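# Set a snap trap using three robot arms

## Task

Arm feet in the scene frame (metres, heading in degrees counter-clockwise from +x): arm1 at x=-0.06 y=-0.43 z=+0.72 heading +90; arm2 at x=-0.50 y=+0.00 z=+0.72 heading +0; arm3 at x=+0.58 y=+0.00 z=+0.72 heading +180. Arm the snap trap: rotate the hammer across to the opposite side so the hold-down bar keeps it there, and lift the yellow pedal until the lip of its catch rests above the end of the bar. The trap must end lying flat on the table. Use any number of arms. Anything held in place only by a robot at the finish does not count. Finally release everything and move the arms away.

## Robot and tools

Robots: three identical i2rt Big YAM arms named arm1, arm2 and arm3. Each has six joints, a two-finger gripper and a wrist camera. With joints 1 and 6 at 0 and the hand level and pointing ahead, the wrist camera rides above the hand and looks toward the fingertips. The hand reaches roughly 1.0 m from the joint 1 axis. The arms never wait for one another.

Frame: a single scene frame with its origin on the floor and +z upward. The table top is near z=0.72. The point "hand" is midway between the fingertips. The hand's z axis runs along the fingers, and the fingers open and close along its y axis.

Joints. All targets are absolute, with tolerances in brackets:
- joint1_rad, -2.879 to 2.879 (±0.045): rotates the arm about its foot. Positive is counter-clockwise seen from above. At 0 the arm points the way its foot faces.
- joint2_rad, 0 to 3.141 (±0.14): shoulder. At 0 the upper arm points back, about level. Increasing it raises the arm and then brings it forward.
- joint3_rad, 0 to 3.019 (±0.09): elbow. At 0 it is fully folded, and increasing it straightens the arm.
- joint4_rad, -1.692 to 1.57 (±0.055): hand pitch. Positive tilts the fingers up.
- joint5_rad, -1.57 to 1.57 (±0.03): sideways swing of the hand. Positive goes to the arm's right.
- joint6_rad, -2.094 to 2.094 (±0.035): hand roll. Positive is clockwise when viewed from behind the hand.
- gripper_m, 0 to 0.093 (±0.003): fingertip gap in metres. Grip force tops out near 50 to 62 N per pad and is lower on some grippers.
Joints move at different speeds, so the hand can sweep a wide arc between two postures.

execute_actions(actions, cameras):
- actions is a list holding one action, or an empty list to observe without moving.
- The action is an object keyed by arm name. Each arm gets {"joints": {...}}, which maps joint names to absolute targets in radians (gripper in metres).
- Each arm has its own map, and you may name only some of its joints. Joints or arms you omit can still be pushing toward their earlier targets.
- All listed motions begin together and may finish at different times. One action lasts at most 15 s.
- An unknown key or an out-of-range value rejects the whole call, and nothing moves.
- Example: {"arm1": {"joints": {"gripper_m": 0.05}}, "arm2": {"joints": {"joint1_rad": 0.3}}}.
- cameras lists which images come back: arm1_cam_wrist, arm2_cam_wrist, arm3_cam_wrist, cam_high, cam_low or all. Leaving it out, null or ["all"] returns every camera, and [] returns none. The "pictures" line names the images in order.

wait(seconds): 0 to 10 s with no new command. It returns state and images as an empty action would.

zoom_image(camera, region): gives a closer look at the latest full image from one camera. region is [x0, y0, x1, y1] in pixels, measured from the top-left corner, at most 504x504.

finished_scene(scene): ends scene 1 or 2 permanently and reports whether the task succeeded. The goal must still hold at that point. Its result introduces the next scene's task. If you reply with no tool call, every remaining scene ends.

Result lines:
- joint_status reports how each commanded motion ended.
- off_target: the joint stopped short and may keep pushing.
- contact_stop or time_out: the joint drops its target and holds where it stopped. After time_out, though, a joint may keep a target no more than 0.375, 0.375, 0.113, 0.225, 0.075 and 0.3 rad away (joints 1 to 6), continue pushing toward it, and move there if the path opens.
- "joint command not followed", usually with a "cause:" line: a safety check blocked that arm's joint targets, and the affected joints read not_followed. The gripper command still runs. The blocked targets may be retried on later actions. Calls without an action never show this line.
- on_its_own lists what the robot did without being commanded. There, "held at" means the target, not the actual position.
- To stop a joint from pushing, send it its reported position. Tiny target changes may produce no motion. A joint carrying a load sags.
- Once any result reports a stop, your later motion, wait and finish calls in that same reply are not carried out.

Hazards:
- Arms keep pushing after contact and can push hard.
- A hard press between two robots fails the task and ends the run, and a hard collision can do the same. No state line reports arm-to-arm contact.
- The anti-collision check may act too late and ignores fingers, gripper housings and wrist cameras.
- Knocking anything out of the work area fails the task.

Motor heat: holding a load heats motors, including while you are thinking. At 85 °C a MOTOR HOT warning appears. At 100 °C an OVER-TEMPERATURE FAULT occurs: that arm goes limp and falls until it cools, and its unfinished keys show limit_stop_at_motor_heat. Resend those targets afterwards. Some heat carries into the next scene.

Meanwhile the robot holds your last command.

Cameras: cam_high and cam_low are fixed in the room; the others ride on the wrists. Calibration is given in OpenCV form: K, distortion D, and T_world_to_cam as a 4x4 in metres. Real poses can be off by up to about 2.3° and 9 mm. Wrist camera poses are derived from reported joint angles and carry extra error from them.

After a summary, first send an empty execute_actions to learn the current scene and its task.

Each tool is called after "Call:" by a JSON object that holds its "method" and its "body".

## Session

Call:
{"method": "execute_actions", "body": {"actions": []}}

Scene clock: 0.00 s.
Motor temperatures (°C, as the motors report them): arm1=[27 25 28 27 29 25] | arm2=[28 27 30 26 27 25] | arm3=[28 27 28 25 27 24]
arm1.joint_positions: joint1_rad=+0.001 joint2_rad=+0.454 joint3_rad=+1.479 joint4_rad=-1.526 joint5_rad=-0.001 joint6_rad=+0.012 gripper_m=+0.095
arm1.joint_status: not commanded
arm1.hand: x=-0.0490 y=-0.3049 z=+1.3467 quat_wxyz=(-0.361, +0.592, -0.624, -0.360) (m; scene frame)
arm2.joint_positions: joint1_rad=+0.010 joint2_rad=+0.437 joint3_rad=+1.449 joint4_rad=-1.521 joint5_rad=+0.000 joint6_rad=-0.007 gripper_m=+0.095
arm2.joint_status: not commanded
arm2.hand: x=-0.3716 y=+0.0075 z=+1.3304 quat_wxyz=(-0.503, +0.019, -0.864, -0.004) (m; scene frame)
arm3.joint_positions: joint1_rad=-0.010 joint2_rad=+0.436 joint3_rad=+1.467 joint4_rad=-1.532 joint5_rad=-0.016 joint6_rad=-0.003 gripper_m=+0.094
arm3.joint_status: not commanded
arm3.hand: x=+0.4609 y=+0.0072 z=+1.2946 quat_wxyz=(-0.010, -0.860, +0.002, +0.510) (m; scene frame)
pictures: arm1_cam_wrist, arm2_cam_wrist, arm3_cam_wrist, cam_high, cam_low
Images, in order (width x height): arm1_cam_wrist 504x504, arm2_cam_wrist 504x504, arm3_cam_wrist 504x504, cam_high 896x504, cam_low 896x504.

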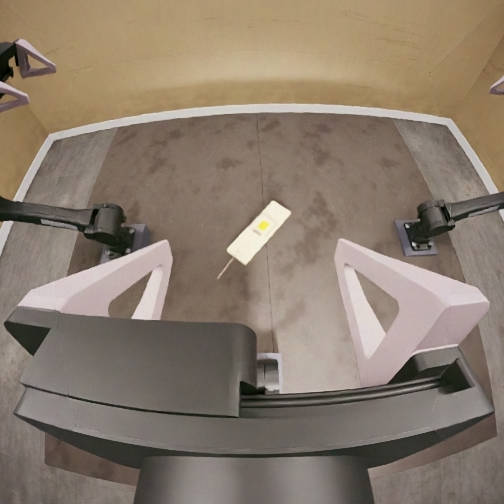

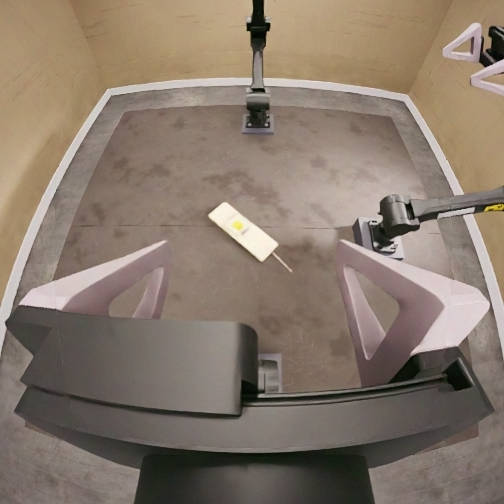

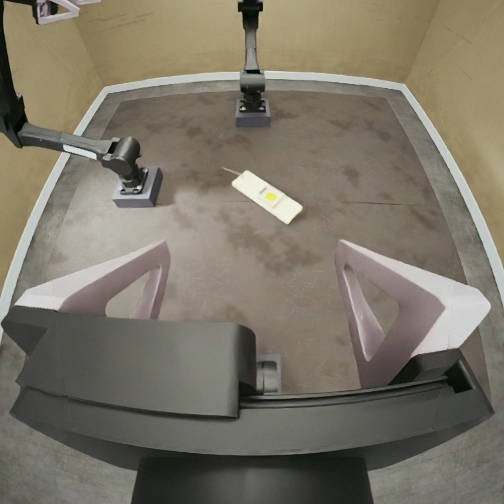

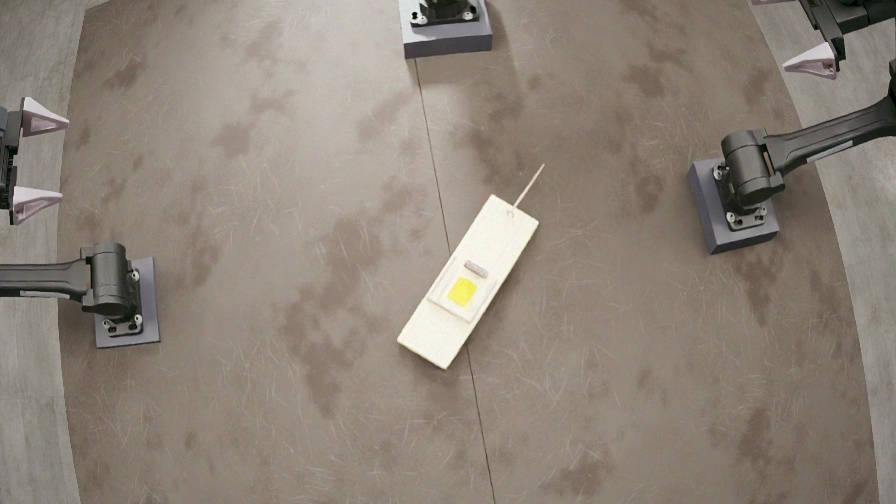

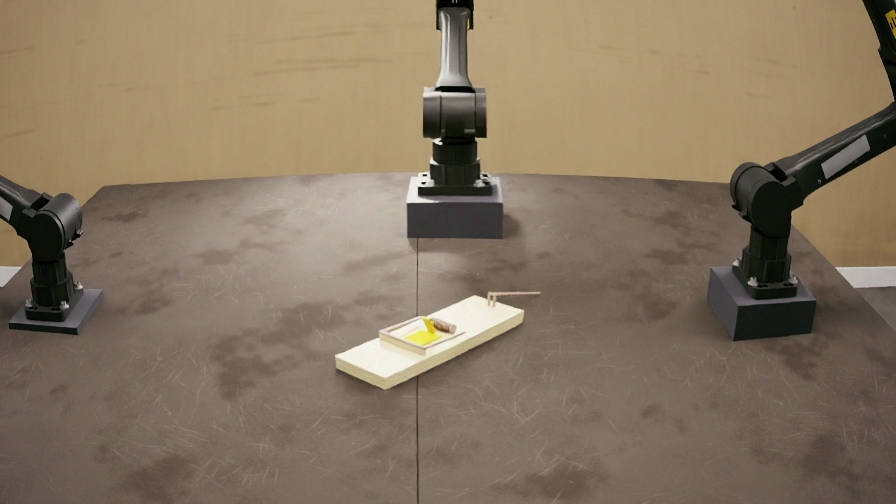

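Call:
{"method": "execute_actions", "body": {"actions": [{"arm1":{"joints":{"joint1_rad":-0.02,"joint2_rad":1.79,"joint3_rad":1.12,"joint4_rad":-0.885,"joint6_rad":0.66}},"arm2":{"joints":{"joint1_rad":0.045,"joint2_rad":0.6,"joint3_rad":0.3,"joint4_rad":-0.4,"gripper_m":0}},"arm3":{"joints":{"joint1_rad":0.245,"joint2_rad":0.9,"joint3_rad":0.54,"joint4_rad":-0.35,"joint5_rad":0.37,"joint6_rad":0.296}}}], "cameras": ["arm1_cam_wrist","cam_low","cam_high"]}}

Scene clock: 27.90 s.
Motor temperatures (°C, as the motors report them): arm1=[27 25 29 27 29 25] | arm2=[28 27 32 26 27 25] | arm3=[28 27 30 25 27 24]
arm1.joint_positions: joint1_rad=-0.013 joint2_rad=+1.796 joint3_rad=+1.123 joint4_rad=-0.897 joint5_rad=-0.001 joint6_rad=+0.651 gripper_m=+0.095
arm1.joint_status: all done
arm1.hand: x=-0.0363 y=+0.0409 z=+0.7813 quat_wxyz=(+0.005, +0.421, -0.907, -0.003) (m; scene frame)
arm2.joint_positions: joint1_rad=+0.037 joint2_rad=+0.610 joint3_rad=+0.296 joint4_rad=-0.415 joint5_rad=+0.000 joint6_rad=-0.007 gripper_m=+0.001
arm2.joint_status: all done
arm2.hand: x=-0.2028 y=+0.0179 z=+0.8943 quat_wxyz=(-0.405, +0.031, -0.914, -0.008) (m; scene frame)
arm3.joint_positions: joint1_rad=+0.235 joint2_rad=+0.904 joint3_rad=+0.539 joint4_rad=-0.370 joint5_rad=+0.367 joint6_rad=+0.284 gripper_m=+0.094
arm3.joint_status: all done
arm3.hand: x=+0.2042 y=-0.0235 z=+0.9098 quat_wxyz=(+0.052, -0.897, +0.099, +0.428) (m; scene frame)
pictures: arm1_cam_wrist, cam_high, cam_low
camera_calibration (this result's frames):
arm1_cam_wrist: T_world_to_cam=[[0.759856, -0.650091, 0.000847184, 0.0561705], [-0.524919, -0.61278, 0.59073, -0.45064], [-0.383509, -0.449314, -0.806869, 0.760709], [0, 0, 0, 1]] pos_world=[0.0125081, 0.102171, 0.879951]
Images, in order (width x height): arm1_cam_wrist 504x504, cam_high 896x504, cam_low 896x504.

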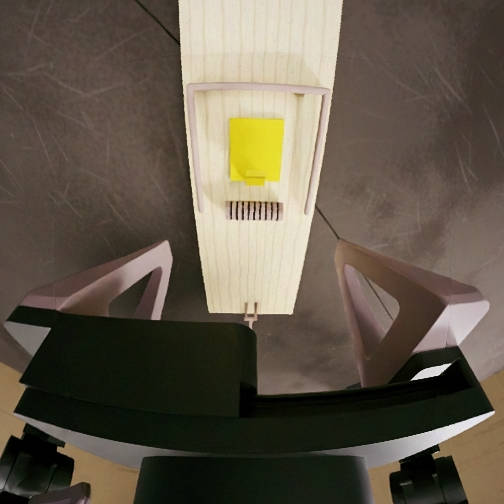

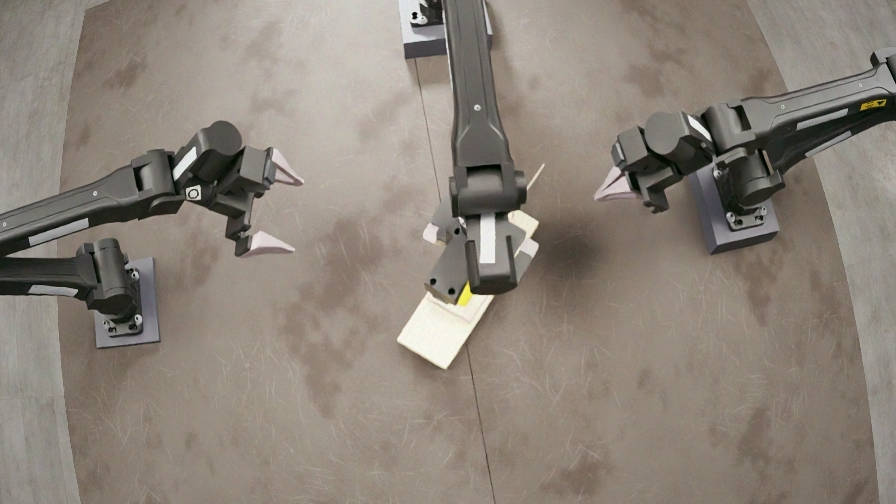

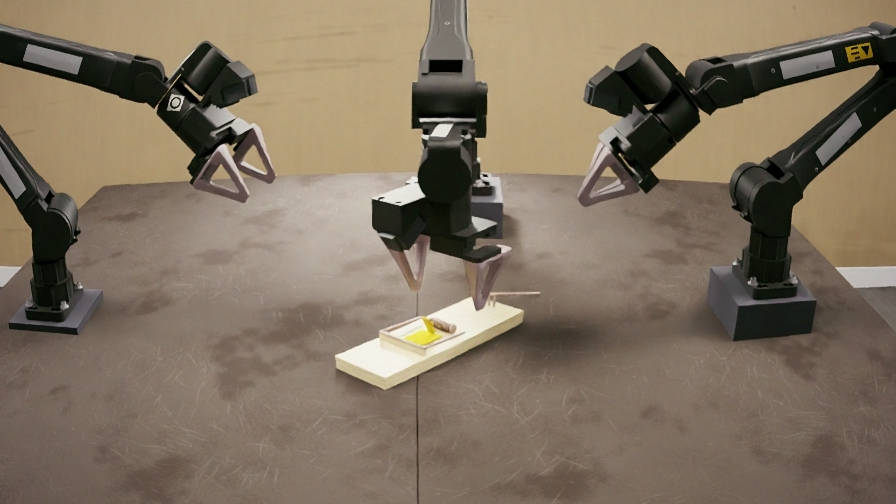

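Call:
{"method": "execute_actions", "body": {"actions": [{"arm1":{"joints":{"joint2_rad":1.885,"joint3_rad":1.088,"joint4_rad":-0.765}}}], "cameras": []}}

Call:
{"method": "execute_actions", "body": {"actions": [{"arm1":{"joints":{"gripper_m":0.07}}}], "cameras": ["cam_low"]}}

Scene clock: 44.07 s.
Motor temperatures (°C, as the motors report them): arm1=[27 26 29 27 29 25] | arm2=[28 27 33 26 27 25] | arm3=[28 27 30 25 28 24]
arm1.joint_positions: joint1_rad=-0.013 joint2_rad=+1.889 joint3_rad=+1.091 joint4_rad=-0.777 joint5_rad=-0.001 joint6_rad=+0.652 gripper_m=+0.095
arm1.joint_status: all done
arm1.hand: x=-0.0369 y=+0.0396 z=+0.7301 quat_wxyz=(+0.006, +0.421, -0.907, +0.000) (m; scene frame)
arm2.joint_positions: joint1_rad=+0.037 joint2_rad=+0.610 joint3_rad=+0.296 joint4_rad=-0.415 joint5_rad=+0.000 joint6_rad=-0.007 gripper_m=+0.001
arm2.joint_status: not commanded
arm2.hand: x=-0.2028 y=+0.0179 z=+0.8943 quat_wxyz=(-0.405, +0.031, -0.914, -0.008) (m; scene frame)
arm3.joint_positions: joint1_rad=+0.235 joint2_rad=+0.904 joint3_rad=+0.539 joint4_rad=-0.370 joint5_rad=+0.367 joint6_rad=+0.284 gripper_m=+0.094
arm3.joint_status: not commanded
arm3.hand: x=+0.2042 y=-0.0235 z=+0.9098 quat_wxyz=(+0.052, -0.897, +0.099, +0.428) (m; scene frame)
pictures: none
No camera images: the call's "cameras" was empty. Leave "cameras" out to get every camera's image.

Scene clock: 44.57 s.
Motor temperatures (°C, as the motors report them): arm1=[27 26 29 27 29 25] | arm2=[28 27 33 26 27 25] | arm3=[28 27 30 25 28 24]
arm1.joint_positions: joint1_rad=-0.013 joint2_rad=+1.889 joint3_rad=+1.091 joint4_rad=-0.776 joint5_rad=+0.000 joint6_rad=+0.653 gripper_m=+0.079
arm1.joint_status: gripper_m off_target (ended at +0.079, target +0.070)
arm1.hand: x=-0.0369 y=+0.0399 z=+0.7301 quat_wxyz=(+0.006, +0.420, -0.907, -0.001) (m; scene frame)
arm2.joint_positions: joint1_rad=+0.037 joint2_rad=+0.610 joint3_rad=+0.296 joint4_rad=-0.415 joint5_rad=+0.000 joint6_rad=-0.007 gripper_m=+0.001
arm2.joint_status: not commanded
arm2.hand: x=-0.2028 y=+0.0179 z=+0.8943 quat_wxyz=(-0.405, +0.031, -0.914, -0.008) (m; scene frame)
arm3.joint_positions: joint1_rad=+0.235 joint2_rad=+0.904 joint3_rad=+0.539 joint4_rad=-0.370 joint5_rad=+0.367 joint6_rad=+0.284 gripper_m=+0.094
arm3.joint_status: not commanded
arm3.hand: x=+0.2042 y=-0.0235 z=+0.9098 quat_wxyz=(+0.052, -0.897, +0.099, +0.428) (m; scene frame)
pictures: cam_low
Images, in order (width x height): cam_low 896x504.

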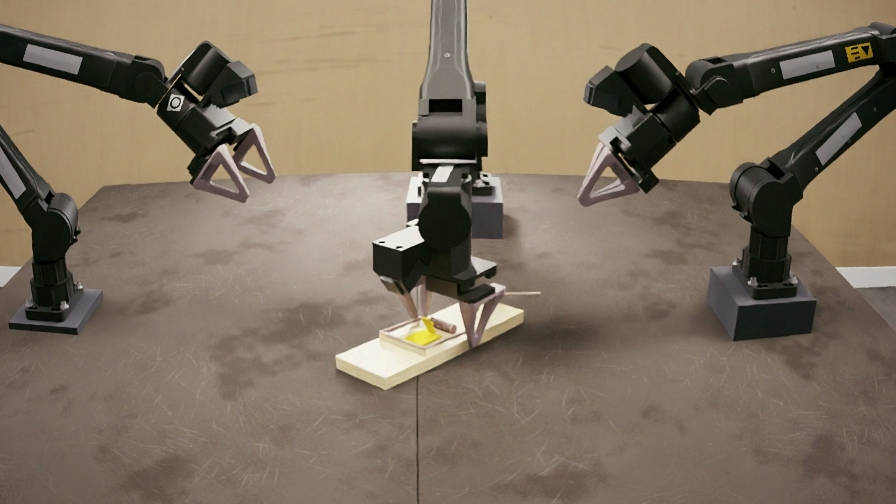

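Call:
{"method": "execute_actions", "body": {"actions": [{"arm1":{"joints":{"joint1_rad":-0.05,"joint2_rad":1.75,"joint3_rad":0.935,"joint4_rad":-0.74,"joint6_rad":1.733}}}], "cameras": []}}

Call:
{"method": "execute_actions", "body": {"actions": [{"arm1":{"joints":{"joint2_rad":1.79,"joint3_rad":0.925,"joint4_rad":-0.70}}}], "cameras": ["cam_low"]}}

Scene clock: 52.57 s.
Motor temperatures (°C, as the motors report them): arm1=[27 26 29 27 29 25] | arm2=[28 27 34 26 27 25] | arm3=[28 27 31 25 28 24]
arm1.joint_positions: joint1_rad=-0.051 joint2_rad=+1.770 joint3_rad=+0.933 joint4_rad=-0.746 joint5_rad=-0.001 joint6_rad=+1.724 gripper_m=+0.079
arm1.joint_status: all done
arm1.hand: x=-0.0239 y=-0.0156 z=+0.7393 quat_wxyz=(+0.006, -0.120, -0.993, +0.007) (m; scene frame)
arm2.joint_positions: joint1_rad=+0.037 joint2_rad=+0.610 joint3_rad=+0.296 joint4_rad=-0.415 joint5_rad=+0.000 joint6_rad=-0.007 gripper_m=+0.001
arm2.joint_status: not commanded
arm2.hand: x=-0.2028 y=+0.0179 z=+0.8943 quat_wxyz=(-0.405, +0.031, -0.914, -0.008) (m; scene frame)
arm3.joint_positions: joint1_rad=+0.235 joint2_rad=+0.904 joint3_rad=+0.539 joint4_rad=-0.370 joint5_rad=+0.367 joint6_rad=+0.284 gripper_m=+0.094
arm3.joint_status: not commanded
arm3.hand: x=+0.2042 y=-0.0235 z=+0.9098 quat_wxyz=(+0.052, -0.897, +0.099, +0.428) (m; scene frame)
pictures: none
No camera images: the call's "cameras" was empty. Leave "cameras" out to get every camera's image.

Scene clock: 53.27 s.
Motor temperatures (°C, as the motors report them): arm1=[27 26 29 27 29 25] | arm2=[28 27 34 26 27 25] | arm3=[28 27 31 25 28 24]
arm1.joint_positions: joint1_rad=-0.051 joint2_rad=+1.788 joint3_rad=+0.930 joint4_rad=-0.711 joint5_rad=-0.001 joint6_rad=+1.725 gripper_m=+0.079
arm1.joint_status: all done
arm1.hand: x=-0.0237 y=-0.0116 z=+0.7313 quat_wxyz=(+0.006, -0.120, -0.993, +0.000) (m; scene frame)
arm2.joint_positions: joint1_rad=+0.037 joint2_rad=+0.610 joint3_rad=+0.296 joint4_rad=-0.415 joint5_rad=+0.000 joint6_rad=-0.007 gripper_m=+0.001
arm2.joint_status: not commanded
arm2.hand: x=-0.2028 y=+0.0179 z=+0.8943 quat_wxyz=(-0.405, +0.031, -0.914, -0.008) (m; scene frame)
arm3.joint_positions: joint1_rad=+0.235 joint2_rad=+0.904 joint3_rad=+0.539 joint4_rad=-0.370 joint5_rad=+0.367 joint6_rad=+0.284 gripper_m=+0.094
arm3.joint_status: not commanded
arm3.hand: x=+0.2042 y=-0.0235 z=+0.9098 quat_wxyz=(+0.052, -0.897, +0.099, +0.428) (m; scene frame)
pictures: cam_low
Images, in order (width x height): cam_low 896x504.

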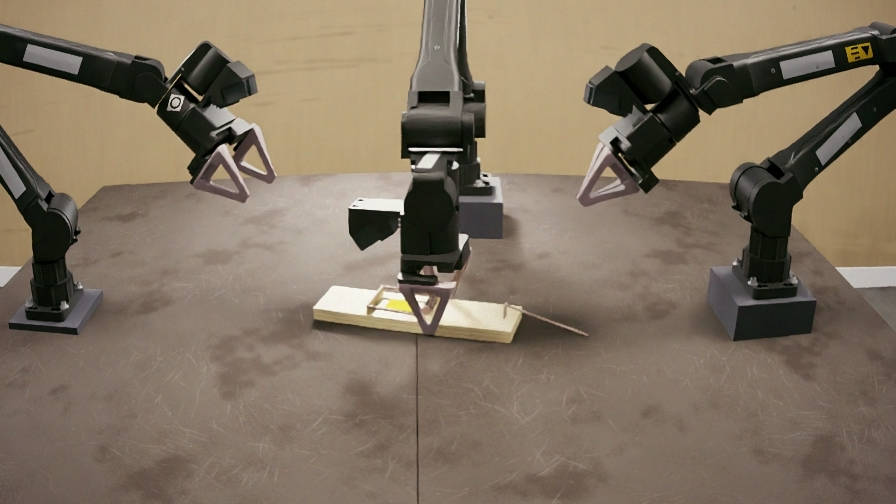

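Call:
{"method": "execute_actions", "body": {"actions": [{"arm1":{"joints":{"gripper_m":0.093}}}], "cameras": []}}

Call:
{"method": "execute_actions", "body": {"actions": [{"arm1":{"joints":{"joint2_rad":1.5,"joint3_rad":0.85,"joint4_rad":-0.8}}}], "cameras": []}}

Call:
{"method": "execute_actions", "body": {"actions": [{"arm1":{"joints":{"joint1_rad":-0.115,"joint2_rad":1.45,"joint3_rad":0.68,"joint4_rad":-0.42,"joint5_rad":0.3,"joint6_rad":0.0,"gripper_m":0.025}},"arm3":{"joints":{"joint2_rad":1.60,"joint3_rad":0.575,"joint4_rad":0.385}},"arm2":{"joints":{"joint2_rad":1.45,"joint3_rad":0.325,"joint4_rad":0.5}}}]}}

Scene clock: 63.10 s.
Motor temperatures (°C, as the motors report them): arm1=[27 26 29 27 28 25] | arm2=[28 27 34 26 27 25] | arm3=[28 27 31 25 28 24]
arm1.joint_positions: joint1_rad=-0.051 joint2_rad=+1.788 joint3_rad=+0.930 joint4_rad=-0.711 joint5_rad=-0.001 joint6_rad=+1.725 gripper_m=+0.093
arm1.joint_status: all done
arm1.hand: x=-0.0237 y=-0.0116 z=+0.7313 quat_wxyz=(+0.006, -0.120, -0.993, +0.000) (m; scene frame)
arm2.joint_positions: joint1_rad=+0.037 joint2_rad=+0.610 joint3_rad=+0.296 joint4_rad=-0.415 joint5_rad=+0.000 joint6_rad=-0.007 gripper_m=+0.001
arm2.joint_status: not commanded
arm2.hand: x=-0.2028 y=+0.0179 z=+0.8943 quat_wxyz=(-0.405, +0.031, -0.914, -0.008) (m; scene frame)
arm3.joint_positions: joint1_rad=+0.235 joint2_rad=+0.904 joint3_rad=+0.539 joint4_rad=-0.370 joint5_rad=+0.367 joint6_rad=+0.284 gripper_m=+0.094
arm3.joint_status: not commanded
arm3.hand: x=+0.2042 y=-0.0235 z=+0.9098 quat_wxyz=(+0.052, -0.897, +0.099, +0.428) (m; scene frame)
pictures: none
No camera images: the call's "cameras" was empty. Leave "cameras" out to get every camera's image.

Scene clock: 64.27 s.
Motor temperatures (°C, as the motors report them): arm1=[27 26 29 27 28 25] | arm2=[28 27 34 26 27 25] | arm3=[28 27 31 25 28 24]
arm1.joint_positions: joint1_rad=-0.051 joint2_rad=+1.488 joint3_rad=+0.845 joint4_rad=-0.793 joint5_rad=-0.001 joint6_rad=+1.726 gripper_m=+0.093
arm1.joint_status: all done
arm1.hand: x=-0.0247 y=-0.0346 z=+0.8211 quat_wxyz=(+0.008, -0.121, -0.990, -0.067) (m; scene frame)
arm2.joint_positions: joint1_rad=+0.037 joint2_rad=+0.610 joint3_rad=+0.296 joint4_rad=-0.415 joint5_rad=+0.000 joint6_rad=-0.007 gripper_m=+0.001
arm2.joint_status: not commanded
arm2.hand: x=-0.2028 y=+0.0179 z=+0.8943 quat_wxyz=(-0.405, +0.031, -0.914, -0.008) (m; scene frame)
arm3.joint_positions: joint1_rad=+0.235 joint2_rad=+0.904 joint3_rad=+0.539 joint4_rad=-0.370 joint5_rad=+0.367 joint6_rad=+0.284 gripper_m=+0.094
arm3.joint_status: not commanded
arm3.hand: x=+0.2042 y=-0.0235 z=+0.9098 quat_wxyz=(+0.052, -0.897, +0.099, +0.428) (m; scene frame)
pictures: none
No camera images: the call's "cameras" was empty. Leave "cameras" out to get every camera's image.

Scene clock: 66.50 s.
Motor temperatures (°C, as the motors report them): arm1=[27 26 29 27 28 25] | arm2=[28 27 34 26 27 25] | arm3=[28 27 31 25 28 24]
arm1.joint_positions: joint1_rad=-0.117 joint2_rad=+1.456 joint3_rad=+0.679 joint4_rad=-0.437 joint5_rad=+0.297 joint6_rad=+0.009 gripper_m=+0.025
arm1.joint_status: all done
arm1.hand: x=+0.0520 y=-0.0411 z=+0.8028 quat_wxyz=(-0.224, +0.610, -0.760, -0.008) (m; scene frame)
arm2.joint_positions: joint1_rad=+0.037 joint2_rad=+1.437 joint3_rad=+0.298 joint4_rad=+0.485 joint5_rad=+0.000 joint6_rad=-0.007 gripper_m=+0.001
arm2.joint_status: all done
arm2.hand: x=-0.1068 y=+0.0228 z=+0.7905 quat_wxyz=(-0.439, +0.031, -0.898, -0.009) (m; scene frame)
arm3.joint_positions: joint1_rad=+0.235 joint2_rad=+1.606 joint3_rad=+0.539 joint4_rad=+0.365 joint5_rad=+0.368 joint6_rad=+0.285 gripper_m=+0.094
arm3.joint_status: all done
arm3.hand: x=+0.1120 y=-0.0478 z=+0.7547 quat_wxyz=(+0.047, -0.890, +0.102, +0.442) (m; scene frame)
pictures: arm1_cam_wrist, arm2_cam_wrist, arm3_cam_wrist, cam_high, cam_low
camera_calibration (this result's frames):
arm1_cam_wrist: T_world_to_cam=[[0.926159, -0.265077, 0.268262, -0.271835], [-0.3307, -0.912762, 0.239798, -0.20795], [0.181295, -0.310805, -0.933023, 0.85264], [0, 0, 0, 1]] pos_world=[0.0284142, 0.00313884, 0.918322]
arm2_cam_wrist: T_world_to_cam=[[0.0557257, -0.998442, -0.00287146, 0.0301836], [-0.956225, -0.0525415, -0.287878, 0.135584], [0.287278, 0.018788, -0.957663, 0.913771], [0, 0, 0, 1]] pos_world=[-0.13454, 0.0200925, 0.914203]
arm3_cam_wrist: T_world_to_cam=[[0.23149, 0.972833, 0.00305707, 0.0173146], [0.930977, -0.220616, -0.290879, 0.113685], [-0.282302, 0.0701815, -0.956755, 0.880386], [0, 0, 0, 1]] pos_world=[0.138689, -0.0535504, 0.875329]
Images, in order (width x height): arm1_cam_wrist 504x504, arm2_cam_wrist 504x504, arm3_cam_wrist 504x504, cam_high 896x504, cam_low 896x504.

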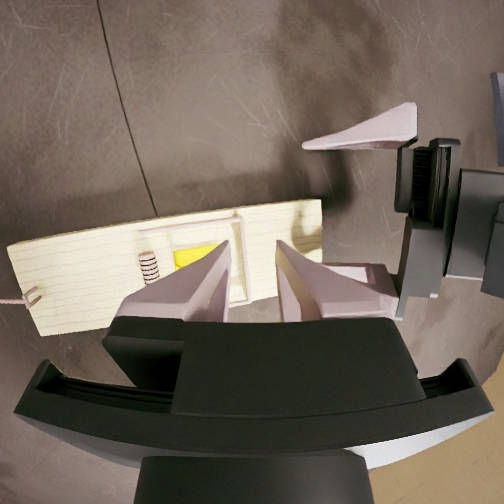

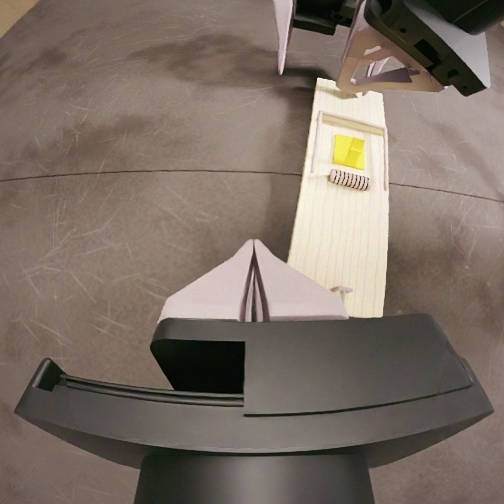

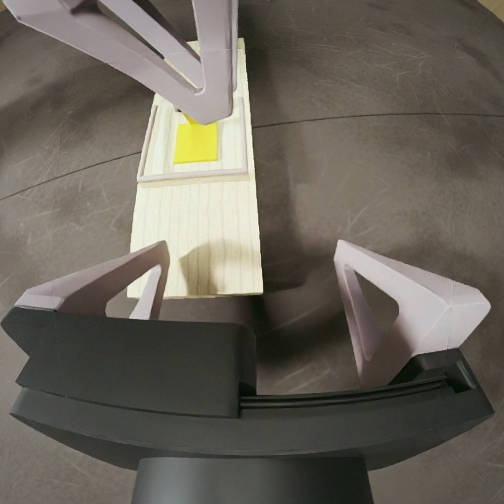

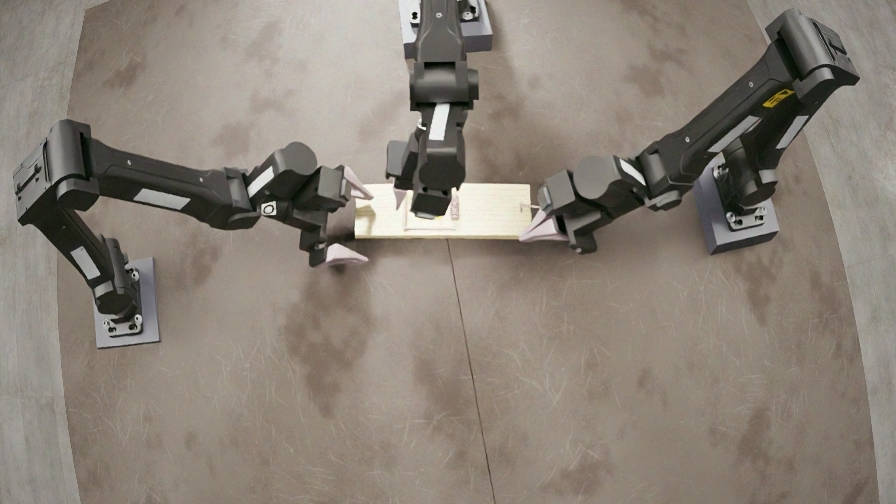

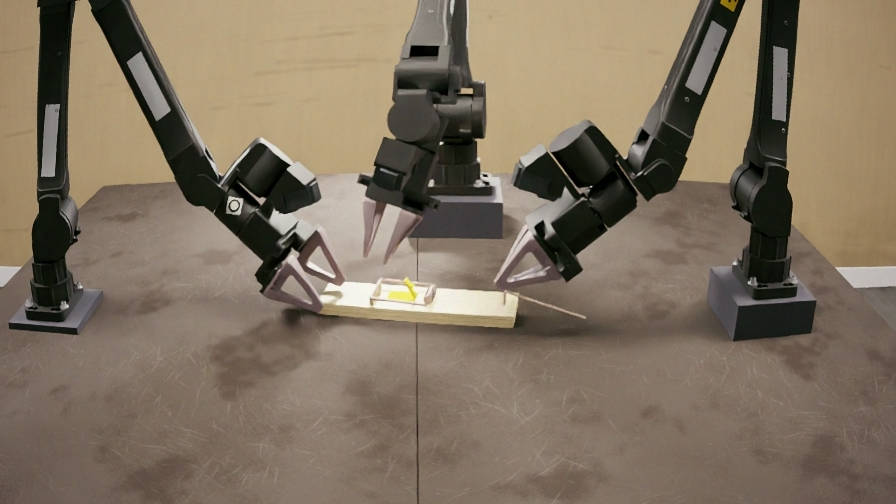

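Call:
{"method": "execute_actions", "body": {"actions": []}}

Scene clock: 114.77 s.
Motor temperatures (°C, as the motors report them): arm1=[27 26 29 27 28 25] | arm2=[28 27 33 26 27 25] | arm3=[28 28 31 25 28 24]
arm1.joint_positions: joint1_rad=-0.117 joint2_rad=+1.456 joint3_rad=+0.679 joint4_rad=-0.437 joint5_rad=+0.297 joint6_rad=+0.008 gripper_m=+0.025
arm1.joint_status: all done
arm1.hand: x=+0.0520 y=-0.0411 z=+0.8028 quat_wxyz=(-0.224, +0.610, -0.760, -0.008) (m; scene frame)
arm2.joint_positions: joint1_rad=+0.037 joint2_rad=+1.437 joint3_rad=+0.298 joint4_rad=+0.485 joint5_rad=+0.000 joint6_rad=-0.007 gripper_m=+0.001
arm2.joint_status: all done
arm2.hand: x=-0.1068 y=+0.0228 z=+0.7905 quat_wxyz=(-0.439, +0.031, -0.898, -0.009) (m; scene frame)
arm3.joint_positions: joint1_rad=+0.235 joint2_rad=+1.606 joint3_rad=+0.539 joint4_rad=+0.365 joint5_rad=+0.368 joint6_rad=+0.285 gripper_m=+0.094
arm3.joint_status: all done
arm3.hand: x=+0.1120 y=-0.0478 z=+0.7547 quat_wxyz=(+0.047, -0.890, +0.102, +0.442) (m; scene frame)
pictures: arm1_cam_wrist, arm2_cam_wrist, arm3_cam_wrist, cam_high, cam_low
camera_calibration (this result's frames):
arm1_cam_wrist: T_world_to_cam=[[0.926282, -0.264373, 0.268531, -0.272028], [-0.330126, -0.912928, 0.239956, -0.208114], [0.181711, -0.310916, -0.932905, 0.852519], [0, 0, 0, 1]] pos_world=[0.0283587, 0.00315174, 0.918306]
arm2_cam_wrist: T_world_to_cam=[[0.0557257, -0.998442, -0.00287146, 0.0301836], [-0.956225, -0.0525415, -0.287878, 0.135584], [0.287278, 0.018788, -0.957663, 0.913771], [0, 0, 0, 1]] pos_world=[-0.13454, 0.0200925, 0.914203]
arm3_cam_wrist: T_world_to_cam=[[0.23149, 0.972833, 0.00305707, 0.0173146], [0.930977, -0.220616, -0.290879, 0.113685], [-0.282302, 0.0701815, -0.956755, 0.880386], [0, 0, 0, 1]] pos_world=[0.138689, -0.0535504, 0.875329]
Images, in order (width x height): arm1_cam_wrist 504x504, arm2_cam_wrist 504x504, arm3_cam_wrist 504x504, cam_high 896x504, cam_low 896x504.

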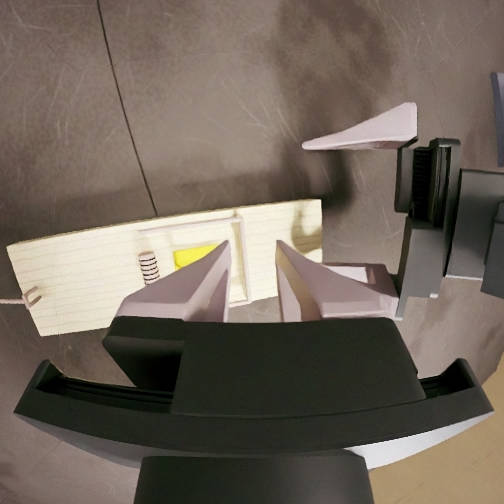

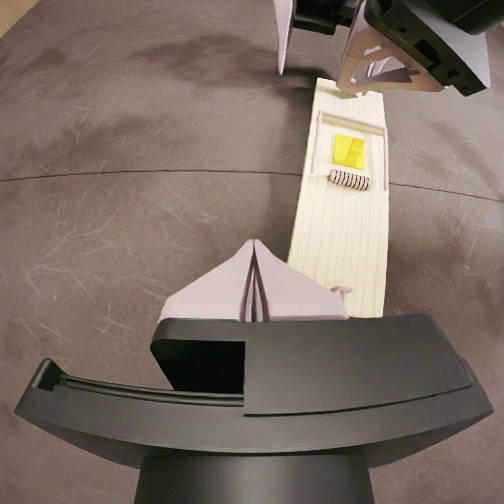

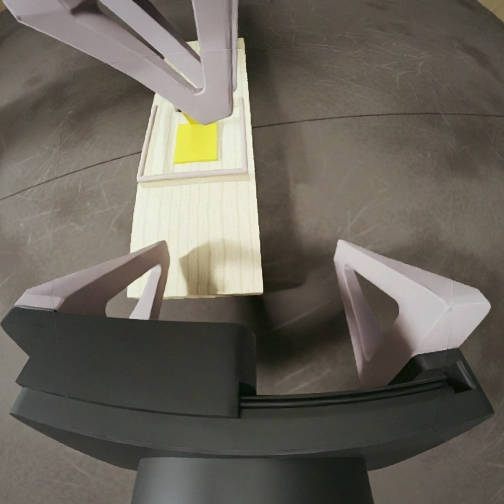

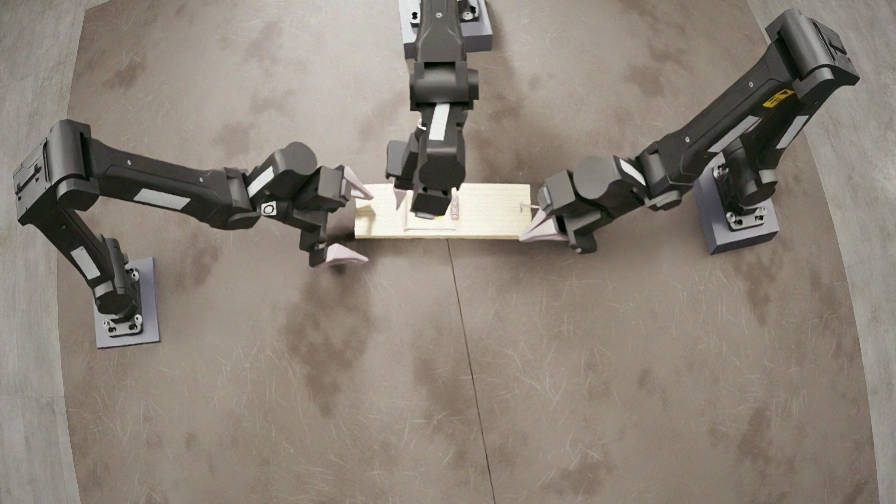

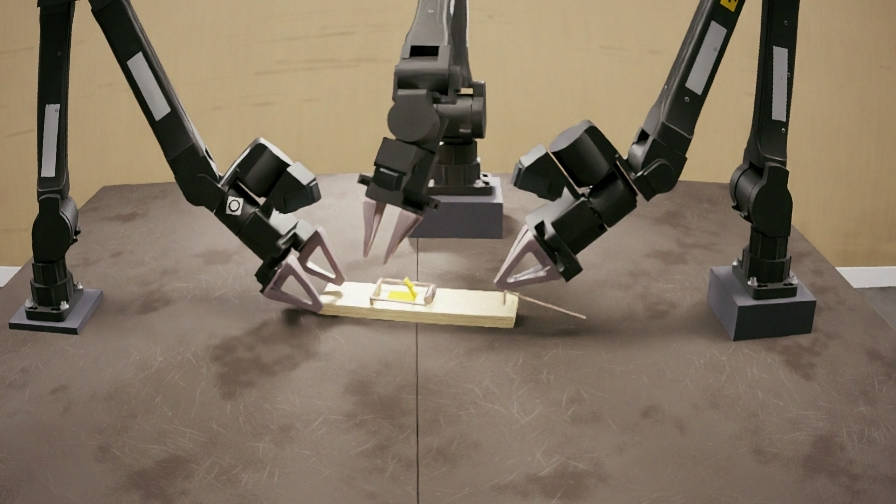

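Call:
{"method": "execute_actions", "body": {"actions": [{"arm1":{"joints":{"joint2_rad":1.3}},"arm3":{"joints":{"joint2_rad":1.58,"joint1_rad":0.32}}}], "cameras": ["arm3_cam_wrist","cam_high"]}}

Scene clock: 124.00 s.
Motor temperatures (°C, as the motors report them): arm1=[27 26 30 27 28 25] | arm2=[28 27 33 26 27 25] | arm3=[28 28 31 25 28 24]
arm1.joint_positions: joint1_rad=-0.117 joint2_rad=+1.291 joint3_rad=+0.679 joint4_rad=-0.434 joint5_rad=+0.298 joint6_rad=+0.008 gripper_m=+0.025
arm1.joint_status: all done
arm1.hand: x=+0.0549 y=-0.0283 z=+0.8670 quat_wxyz=(-0.284, +0.589, -0.754, -0.062) (m; scene frame)
arm2.joint_positions: joint1_rad=+0.037 joint2_rad=+1.437 joint3_rad=+0.298 joint4_rad=+0.485 joint5_rad=+0.000 joint6_rad=-0.007 gripper_m=+0.001
arm2.joint_status: not commanded
arm2.hand: x=-0.1068 y=+0.0228 z=+0.7905 quat_wxyz=(-0.439, +0.031, -0.898, -0.009) (m; scene frame)
arm3.joint_positions: joint1_rad=+0.316 joint2_rad=+1.594 joint3_rad=+0.539 joint4_rad=+0.365 joint5_rad=+0.369 joint6_rad=+0.285 gripper_m=+0.094
arm3.joint_status: all done
arm3.hand: x=+0.1162 y=-0.0856 z=+0.7604 quat_wxyz=(+0.028, -0.891, +0.068, +0.449) (m; scene frame)
pictures: arm3_cam_wrist, cam_high
camera_calibration (this result's frames):
arm3_cam_wrist: T_world_to_cam=[[0.153418, 0.988159, -0.00196963, 0.0672574], [0.94191, -0.146839, -0.302066, 0.116608], [-0.298779, 0.0444872, -0.953285, 0.886769], [0, 0, 0, 1]] pos_world=[0.144796, -0.0887883, 0.880699]
Images, in order (width x height): arm3_cam_wrist 504x504, cam_high 896x504.

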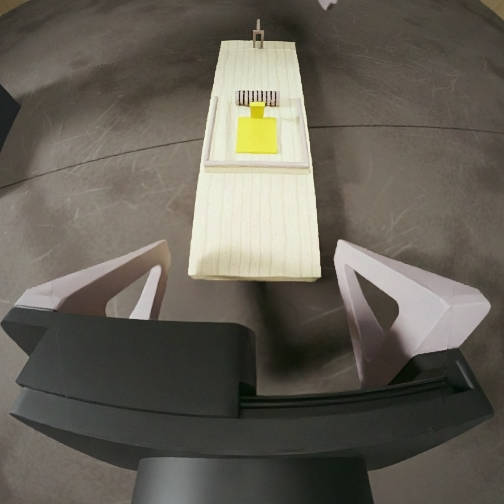

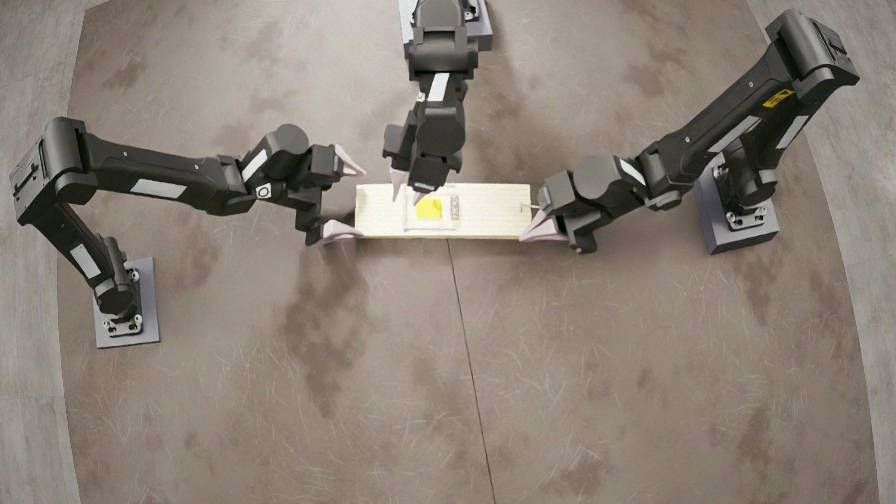

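Well aligned.

Call:
{"method": "execute_actions", "body": {"actions": [{"arm3":{"joints":{"joint2_rad":1.69,"joint3_rad":0.575,"joint4_rad":0.46}}}], "cameras": ["arm3_cam_wrist","cam_low"]}}

Scene clock: 129.37 s.
Motor temperatures (°C, as the motors report them): arm1=[27 26 30 27 28 25] | arm2=[28 27 33 26 27 25] | arm3=[28 28 31 25 28 24]
arm1.joint_positions: joint1_rad=-0.117 joint2_rad=+1.291 joint3_rad=+0.679 joint4_rad=-0.434 joint5_rad=+0.298 joint6_rad=+0.008 gripper_m=+0.025
arm1.joint_status: not commanded
arm1.hand: x=+0.0549 y=-0.0283 z=+0.8670 quat_wxyz=(-0.284, +0.589, -0.754, -0.062) (m; scene frame)
arm2.joint_positions: joint1_rad=+0.037 joint2_rad=+1.437 joint3_rad=+0.298 joint4_rad=+0.485 joint5_rad=+0.000 joint6_rad=-0.007 gripper_m=+0.001
arm2.joint_status: not commanded
arm2.hand: x=-0.1068 y=+0.0228 z=+0.7905 quat_wxyz=(-0.439, +0.031, -0.898, -0.009) (m; scene frame)
arm3.joint_positions: joint1_rad=+0.316 joint2_rad=+1.688 joint3_rad=+0.543 joint4_rad=+0.447 joint5_rad=+0.370 joint6_rad=+0.292 gripper_m=+0.094
arm3.joint_status: all done
arm3.hand: x=+0.1128 y=-0.0870 z=+0.7350 quat_wxyz=(+0.028, -0.892, +0.070, +0.446) (m; scene frame)
pictures: arm3_cam_wrist, cam_low
camera_calibration (this result's frames):
arm3_cam_wrist: T_world_to_cam=[[0.157684, 0.987481, -0.00413236, 0.0701898], [0.94297, -0.151816, -0.296243, 0.107099], [-0.293162, 0.0428162, -0.955104, 0.862146], [0, 0, 0, 1]] pos_world=[0.14069, -0.0899656, 0.855456]
Images, in order (width x height): arm3_cam_wrist 504x504, cam_low 896x504.

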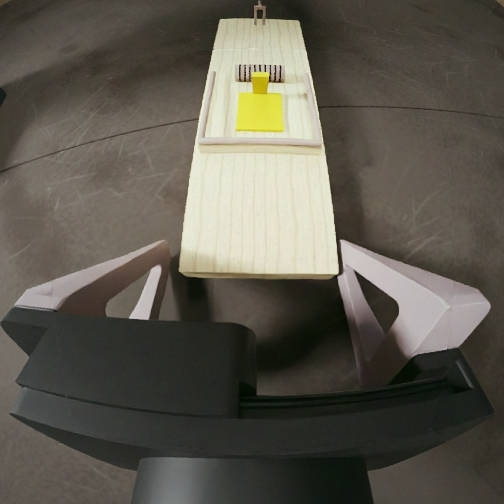

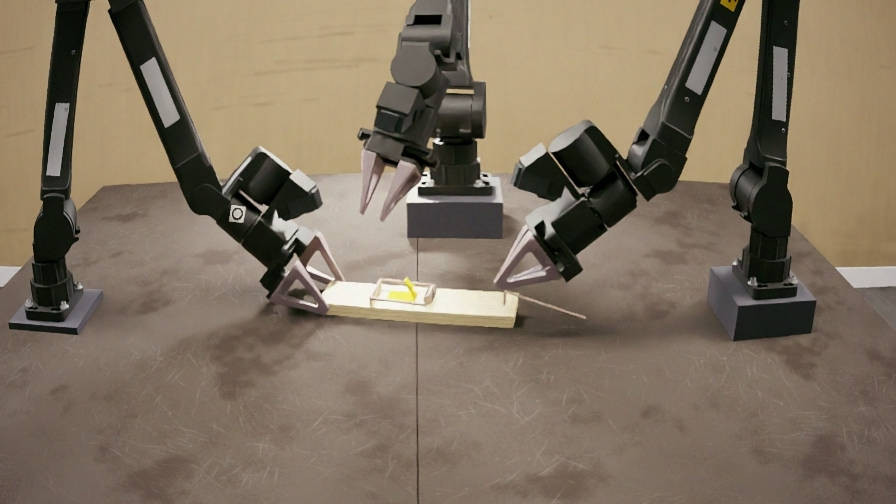

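Call:
{"method": "execute_actions", "body": {"actions": [{"arm3":{"joints":{"gripper_m":0.07}}}], "cameras": []}}

Call:
{"method": "execute_actions", "body": {"actions": [{"arm3":{"joints":{"joint1_rad":0.228}}}]}}

Scene clock: 136.10 s.
Motor temperatures (°C, as the motors report them): arm1=[27 26 30 27 28 25] | arm2=[28 27 33 26 27 25] | arm3=[28 28 31 25 28 24]
arm1.joint_positions: joint1_rad=-0.117 joint2_rad=+1.291 joint3_rad=+0.679 joint4_rad=-0.434 joint5_rad=+0.298 joint6_rad=+0.008 gripper_m=+0.025
arm1.joint_status: not commanded
arm1.hand: x=+0.0549 y=-0.0283 z=+0.8670 quat_wxyz=(-0.284, +0.589, -0.754, -0.062) (m; scene frame)
arm2.joint_positions: joint1_rad=+0.037 joint2_rad=+1.437 joint3_rad=+0.298 joint4_rad=+0.485 joint5_rad=+0.000 joint6_rad=-0.007 gripper_m=+0.001
arm2.joint_status: not commanded
arm2.hand: x=-0.1068 y=+0.0228 z=+0.7905 quat_wxyz=(-0.439, +0.031, -0.898, -0.009) (m; scene frame)
arm3.joint_positions: joint1_rad=+0.316 joint2_rad=+1.688 joint3_rad=+0.543 joint4_rad=+0.447 joint5_rad=+0.371 joint6_rad=+0.292 gripper_m=+0.079
arm3.joint_status: gripper_m off_target (ended at +0.079, target +0.070)
arm3.hand: x=+0.1128 y=-0.0868 z=+0.7350 quat_wxyz=(+0.028, -0.892, +0.070, +0.446) (m; scene frame)
pictures: none
No camera images: the call's "cameras" was empty. Leave "cameras" out to get every camera's image.

Scene clock: 136.87 s.
Motor temperatures (°C, as the motors report them): arm1=[27 26 30 27 28 25] | arm2=[28 27 33 26 27 25] | arm3=[28 28 31 25 28 24]
arm1.joint_positions: joint1_rad=-0.117 joint2_rad=+1.291 joint3_rad=+0.679 joint4_rad=-0.434 joint5_rad=+0.298 joint6_rad=+0.008 gripper_m=+0.025
arm1.joint_status: not commanded
arm1.hand: x=+0.0549 y=-0.0283 z=+0.8670 quat_wxyz=(-0.284, +0.589, -0.754, -0.062) (m; scene frame)
arm2.joint_positions: joint1_rad=+0.037 joint2_rad=+1.437 joint3_rad=+0.298 joint4_rad=+0.485 joint5_rad=+0.000 joint6_rad=-0.007 gripper_m=+0.001
arm2.joint_status: not commanded
arm2.hand: x=-0.1068 y=+0.0228 z=+0.7905 quat_wxyz=(-0.439, +0.031, -0.898, -0.009) (m; scene frame)
arm3.joint_positions: joint1_rad=+0.236 joint2_rad=+1.688 joint3_rad=+0.544 joint4_rad=+0.447 joint5_rad=+0.369 joint6_rad=+0.290 gripper_m=+0.079
arm3.joint_status: all done
arm3.hand: x=+0.1068 y=-0.0499 z=+0.7348 quat_wxyz=(+0.045, -0.888, +0.105, +0.445) (m; scene frame)
pictures: arm1_cam_wrist, arm2_cam_wrist, arm3_cam_wrist, cam_high, cam_low
camera_calibration (this result's frames):
arm1_cam_wrist: T_world_to_cam=[[0.918851, -0.309058, 0.24535, -0.269252], [-0.336337, -0.938562, 0.0773292, -0.0702461], [0.206377, -0.153574, -0.966345, 0.947968], [0, 0, 0, 1]] pos_world=[0.0281375, -0.00356162, 0.987557]
arm2_cam_wrist: T_world_to_cam=[[0.0557257, -0.998442, -0.00287146, 0.0301836], [-0.956225, -0.0525415, -0.287878, 0.135584], [0.287278, 0.018788, -0.957663, 0.913771], [0, 0, 0, 1]] pos_world=[-0.13454, 0.0200925, 0.914203]
arm3_cam_wrist: T_world_to_cam=[[0.234293, 0.97216, -0.00345251, 0.0250408], [0.928356, -0.224787, -0.296015, 0.116075], [-0.28855, 0.0661491, -0.955177, 0.859355], [0, 0, 0, 1]] pos_world=[0.134341, -0.0550969, 0.855282]
Images, in order (width x height): arm1_cam_wrist 504x504, arm2_cam_wrist 504x504, arm3_cam_wrist 504x504, cam_high 896x504, cam_low 896x504.

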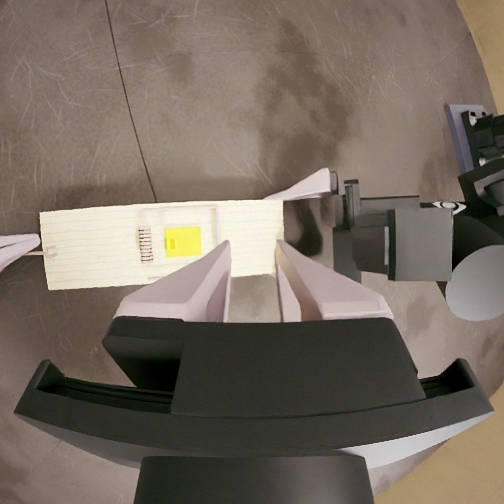

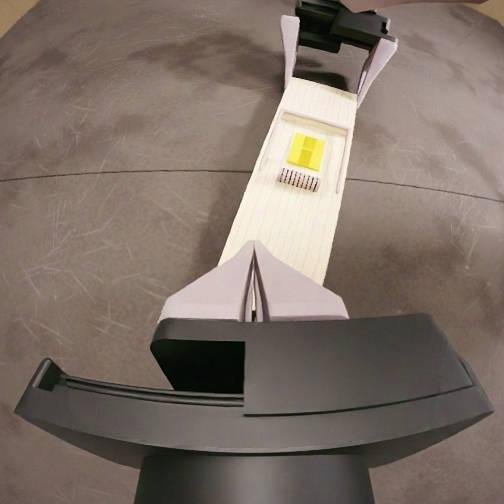

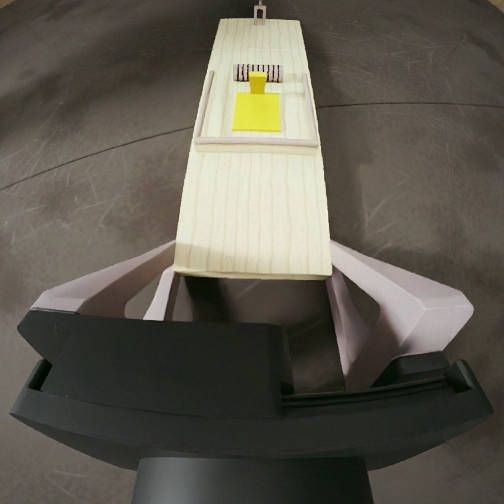

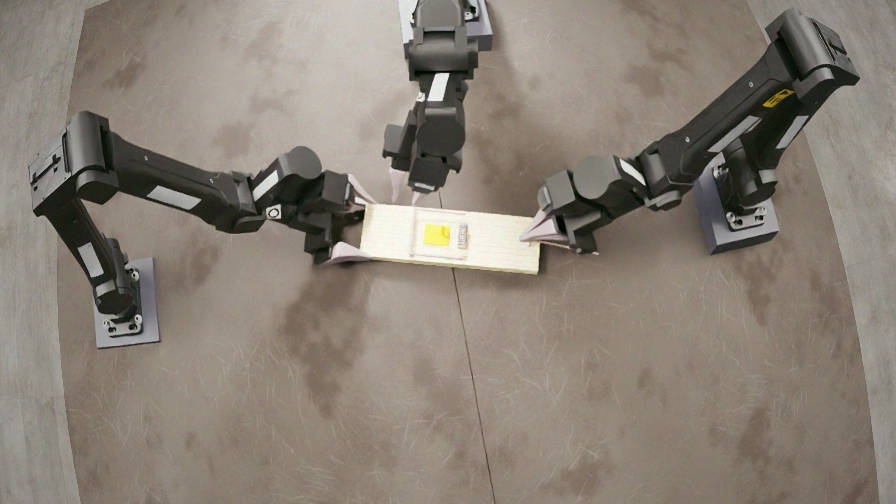

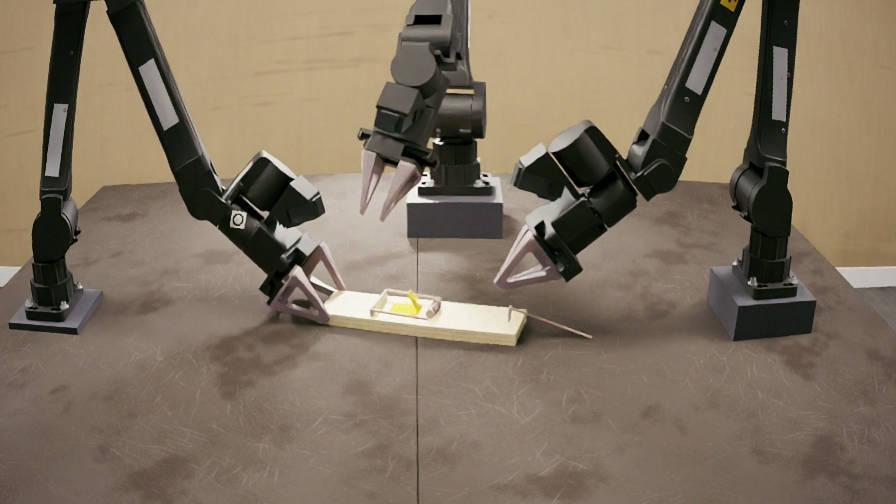

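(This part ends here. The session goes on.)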